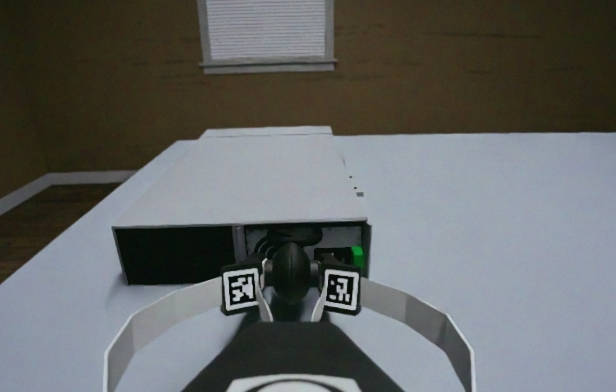

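Call:
execute_actions([
  {"r1":{"base":{"rotate_rad":-0.02},"joints":{"arm_m":0.25}}},
], cameras=[])

Call:
execute_actions([
  {"r1":{"joints":{"lift_m":0.93,"gripper_m":0.058},"pace":"max"}},
], cameras=[])

Call:
execute_actions([
  {"r1":{"base":{"translate_m":0.1},"joints":{"wrist_pitch_rad":1.25,"wrist_roll_rad":3.14,"arm_m":0.33}}},
], cameras=["r1_wrist_camera","r1_head_camera"])

Scene clock: 78.60 s.
r1.base_odometry: x=-0.301 y=+0.817 heading=+2.460 (m, m, rad; r1's odometry frame)
r1.turned_by_wheels: -0.020 (rad since the last result)
r1.turned_by_imu: -0.020 (rad since the last result)
r1.base_tilt: forward=+0.0 right=-0.4 (deg)
r1.lidar_m: 0.41 0.44 1.70 1.66 1.88 1.65 1.55 1.66 2.25 2.41 0.60 0.44
r1.base_status: done
r1.joint_positions: lift_m=+0.704 arm_m=+0.252 wrist_yaw_rad=+0.000 wrist_pitch_rad=+0.302 wrist_roll_rad=+0.060 gripper_m=-0.036
r1.joint_status: all done
r1.motor_effort: lift_m=+20(20) arm_m=-9(15) wrist_yaw_rad=-3(4) wrist_pitch_rad=-8(17) wrist_roll_rad=-1(0) gripper_m=-18(19) wheel_0=+1(2) wheel_1=+0(5) wheel_2=-1(3) (%)
r1.hand_pose: x=+0.6979 y=-0.0874 z=+0.7963 quat_wxyz=(+0.988, +0.030, +0.151, -0.005) (m; r1's base frame)
r1.wrist_depth_mm: - - - - - - - / - - - - - - - / - - 466 517 647 627 627 / - 347 310 283 399 397 389 / 301 294 285 282 291 289 285 / 233 222 180 201 175 226 223 / 192 189 197 - 194 183 189
r2.base_odometry: x=+0.366 y=-1.393 heading=-2.438 (m, m, rad; r2's odometry frame)
r2.turned_by_wheels: +0.000 (rad since the last result)
r2.turned_by_imu: +0.000 (rad since the last result)
r2.base_tilt: forward=+0.1 right=-0.2 (deg)
r2.lidar_m: 0.38 0.39 0.58 2.56 2.74 1.14 1.08 3.00 2.20 2.15 0.88 0.38
r2.base_status: not commanded
r2.joint_positions: lift_m=+1.130 arm_m=+0.002 wrist_yaw_rad=+0.000 wrist_pitch_rad=+1.570 wrist_roll_rad=+0.000 gripper_m=+0.110
r2.joint_status: not commanded
r2.motor_effort: lift_m=+22(22) arm_m=+0(0) wrist_yaw_rad=+0(0) wrist_pitch_rad=-2(0) wrist_roll_rad=-3(1) gripper_m=-2(1) wheel_0=+3(3) wheel_1=+1(1) wheel_2=-2(2) (%)
r2.hand_pose: x=+0.1727 y=-0.0874 z=+1.0195 quat_wxyz=(+0.707, +0.000, +0.707, +0.000) (m; r2's base frame)
r2.wrist_depth_mm: 355 351 351 349 351 353 831 / 1205 1182 1182 1160 1182 1205 1182 / 1255 1255 1255 1255 1281 1255 1308 / 1229 1229 1229 1255 1255 1255 1281 / 1229 1255 1025 1042 1255 1255 1255 / 1255 1229 214 1042 205 1281 1281 / 1229 1229 1229 124 1255 1255 1281
pictures: none
No camera images: the call's "cameras" was empty. Leave "cameras" out to get every camera's image.

Scene clock: 80.23 s.
r1.base_odometry: x=-0.301 y=+0.817 heading=+2.460 (m, m, rad; r1's odometry frame)
r1.turned_by_wheels: +0.000 (rad since the last result)
r1.turned_by_imu: +0.000 (rad since the last result)
r1.base_tilt: forward=+0.0 right=-0.4 (deg)
r1.lidar_m: 0.42 0.46 1.69 1.66 1.88 1.65 1.53 1.63 2.27 2.43 0.62 0.44
r1.base_status: not commanded
r1.joint_positions: lift_m=+0.930 arm_m=+0.252 wrist_yaw_rad=+0.000 wrist_pitch_rad=+0.302 wrist_roll_rad=+0.060 gripper_m=+0.058
r1.joint_status: all done
r1.motor_effort: lift_m=+21(25) arm_m=-9(9) wrist_yaw_rad=-2(1) wrist_pitch_rad=-6(9) wrist_roll_rad=+1(0) gripper_m=-2(19) wheel_0=+0(1) wheel_1=+0(1) wheel_2=-1(1) (%)
r1.hand_pose: x=+0.6979 y=-0.0874 z=+1.0223 quat_wxyz=(+0.988, +0.030, +0.150, -0.005) (m; r1's base frame)
r1.wrist_depth_mm: - - - - - - - / - - - - - - - / - - - - - - - / - - - - - - - / - - 668 741 723 715 707 / 1661 1618 198 508 525 564 554 / 1430 492 433 - 484 459 462
r2.base_odometry: x=+0.366 y=-1.393 heading=-2.438 (m, m, rad; r2's odometry frame)
r2.turned_by_wheels: +0.000 (rad since the last result)
r2.turned_by_imu: +0.000 (rad since the last result)
r2.base_tilt: forward=+0.2 right=-0.2 (deg)
r2.lidar_m: 0.36 0.41 0.56 2.57 2.70 1.14 1.07 3.00 2.22 2.12 0.88 0.39
r2.base_status: not commanded
r2.joint_positions: lift_m=+1.130 arm_m=+0.002 wrist_yaw_rad=+0.000 wrist_pitch_rad=+1.570 wrist_roll_rad=+0.000 gripper_m=+0.110
r2.joint_status: not commanded
r2.motor_effort: lift_m=+22(22) arm_m=-1(0) wrist_yaw_rad=+0(0) wrist_pitch_rad=-1(0) wrist_roll_rad=-3(3) gripper_m=+0(2) wheel_0=+3(3) wheel_1=+2(2) wheel_2=-2(2) (%)
r2.hand_pose: x=+0.1727 y=-0.0874 z=+1.0195 quat_wxyz=(+0.707, +0.000, +0.707, +0.000) (m; r2's base frame)
r2.wrist_depth_mm: 353 351 349 347 349 353 854 / 1182 1160 1160 1160 1182 1182 1182 / 1229 1255 1255 1255 1255 1281 1255 / 1255 1229 1255 1229 1255 1255 1255 / 1229 1255 1025 1042 1255 1255 1281 / 1229 1229 214 1042 205 1229 1255 / 1255 1229 1229 124 1229 1281 1255
pictures: none
No camera images: the call's "cameras" was empty. Leave "cameras" out to get every camera's image.

Scene clock: 82.63 s.
r1.base_odometry: x=-0.378 y=+0.880 heading=+2.461 (m, m, rad; r1's odometry frame)
r1.turned_by_wheels: +0.000 (rad since the last result)
r1.turned_by_imu: +0.000 (rad since the last result)
r1.base_tilt: forward=-0.1 right=-0.4 (deg)
r1.lidar_m: 0.31 0.34 1.69 1.64 1.90 1.71 1.65 1.74 2.42 1.27 0.47 0.34
r1.base_status: done
r1.joint_positions: lift_m=+0.930 arm_m=+0.328 wrist_yaw_rad=+0.000 wrist_pitch_rad=+1.250 wrist_roll_rad=+3.140 gripper_m=+0.058
r1.joint_status: all done
r1.motor_effort: lift_m=+22(21) arm_m=+8(11) wrist_yaw_rad=-1(2) wrist_pitch_rad=-1(3) wrist_roll_rad=+1(3) gripper_m=-4(2) wheel_0=+1(7) wheel_1=+0(2) wheel_2=+2(9) (%)
r1.hand_pose: x=+0.5903 y=-0.0874 z=+0.8343 quat_wxyz=(+0.001, +0.811, +0.001, -0.585) (m; r1's base frame)
r1.wrist_depth_mm: 236 241 242 243 246 248 249 / 249 252 255 257 259 260 260 / 262 264 268 270 271 273 278 / 277 281 282 285 286 290 294 / 293 297 291 300 301 307 1160 / 309 310 199 289 315 325 1255 / 329 330 332 - 283 345 1308
r2.base_odometry: x=+0.366 y=-1.393 heading=-2.438 (m, m, rad; r2's odometry frame)
r2.turned_by_wheels: +0.000 (rad since the last result)
r2.turned_by_imu: +0.001 (rad since the last result)
r2.base_tilt: forward=+0.1 right=-0.2 (deg)
r2.lidar_m: 0.38 0.41 0.56 2.55 2.70 1.13 1.09 3.03 2.20 2.12 0.86 0.40
r2.base_status: not commanded
r2.joint_positions: lift_m=+1.130 arm_m=+0.002 wrist_yaw_rad=+0.000 wrist_pitch_rad=+1.570 wrist_roll_rad=+0.000 gripper_m=+0.110
r2.joint_status: not commanded
r2.motor_effort: lift_m=+22(22) arm_m=-1(1) wrist_yaw_rad=+0(0) wrist_pitch_rad=-1(1) wrist_roll_rad=+0(3) gripper_m=+0(0) wheel_0=+3(3) wheel_1=+2(2) wheel_2=-2(2) (%)
r2.hand_pose: x=+0.1727 y=-0.0874 z=+1.0195 quat_wxyz=(+0.707, +0.000, +0.707, +0.000) (m; r2's base frame)
r2.wrist_depth_mm: 353 351 349 349 351 351 842 / 1205 1205 1182 1160 1182 1205 1182 / 1229 1255 1229 1281 1255 1255 1281 / 1229 1281 1255 1255 1255 1281 1255 / 1229 1255 1042 1025 1255 1255 1281 / 1229 1229 214 1042 205 1255 1281 / 1229 1229 1255 124 1255 1255 1281
pictures: r1_head_camera, r1_wrist_camera
camera_calibration (this result's frames):
r1_wrist_camera: T_world_to_cam=[[-0.0148675, 0.999429, 0.0303329, 0.0628596], [0.935407, 0.00318451, 0.353558, -0.800959], [0.35326, 0.0336301, -0.934921, 0.802779], [0, 0, 0, 1]] pos_world=[0.466568, -0.0872706, 1.03181]
Images, in order (width x height): r1_head_camera 420x560, r1_wrist_camera 616x392.

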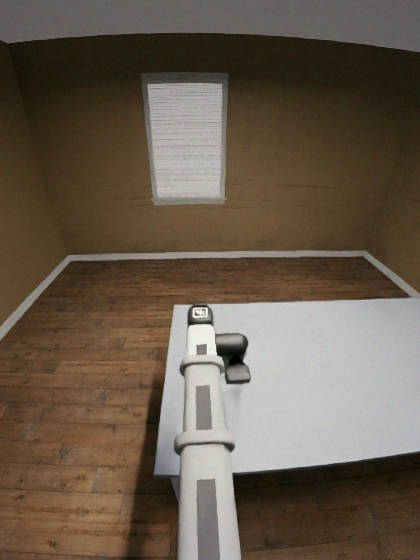

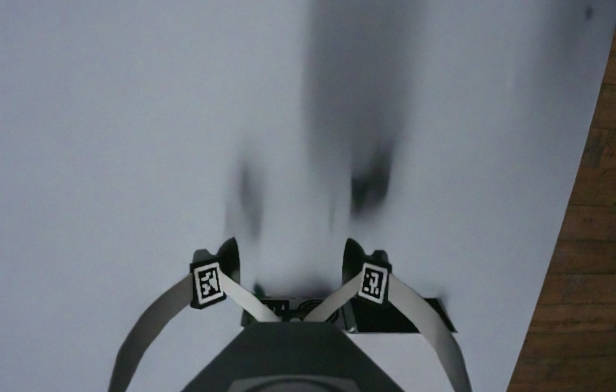

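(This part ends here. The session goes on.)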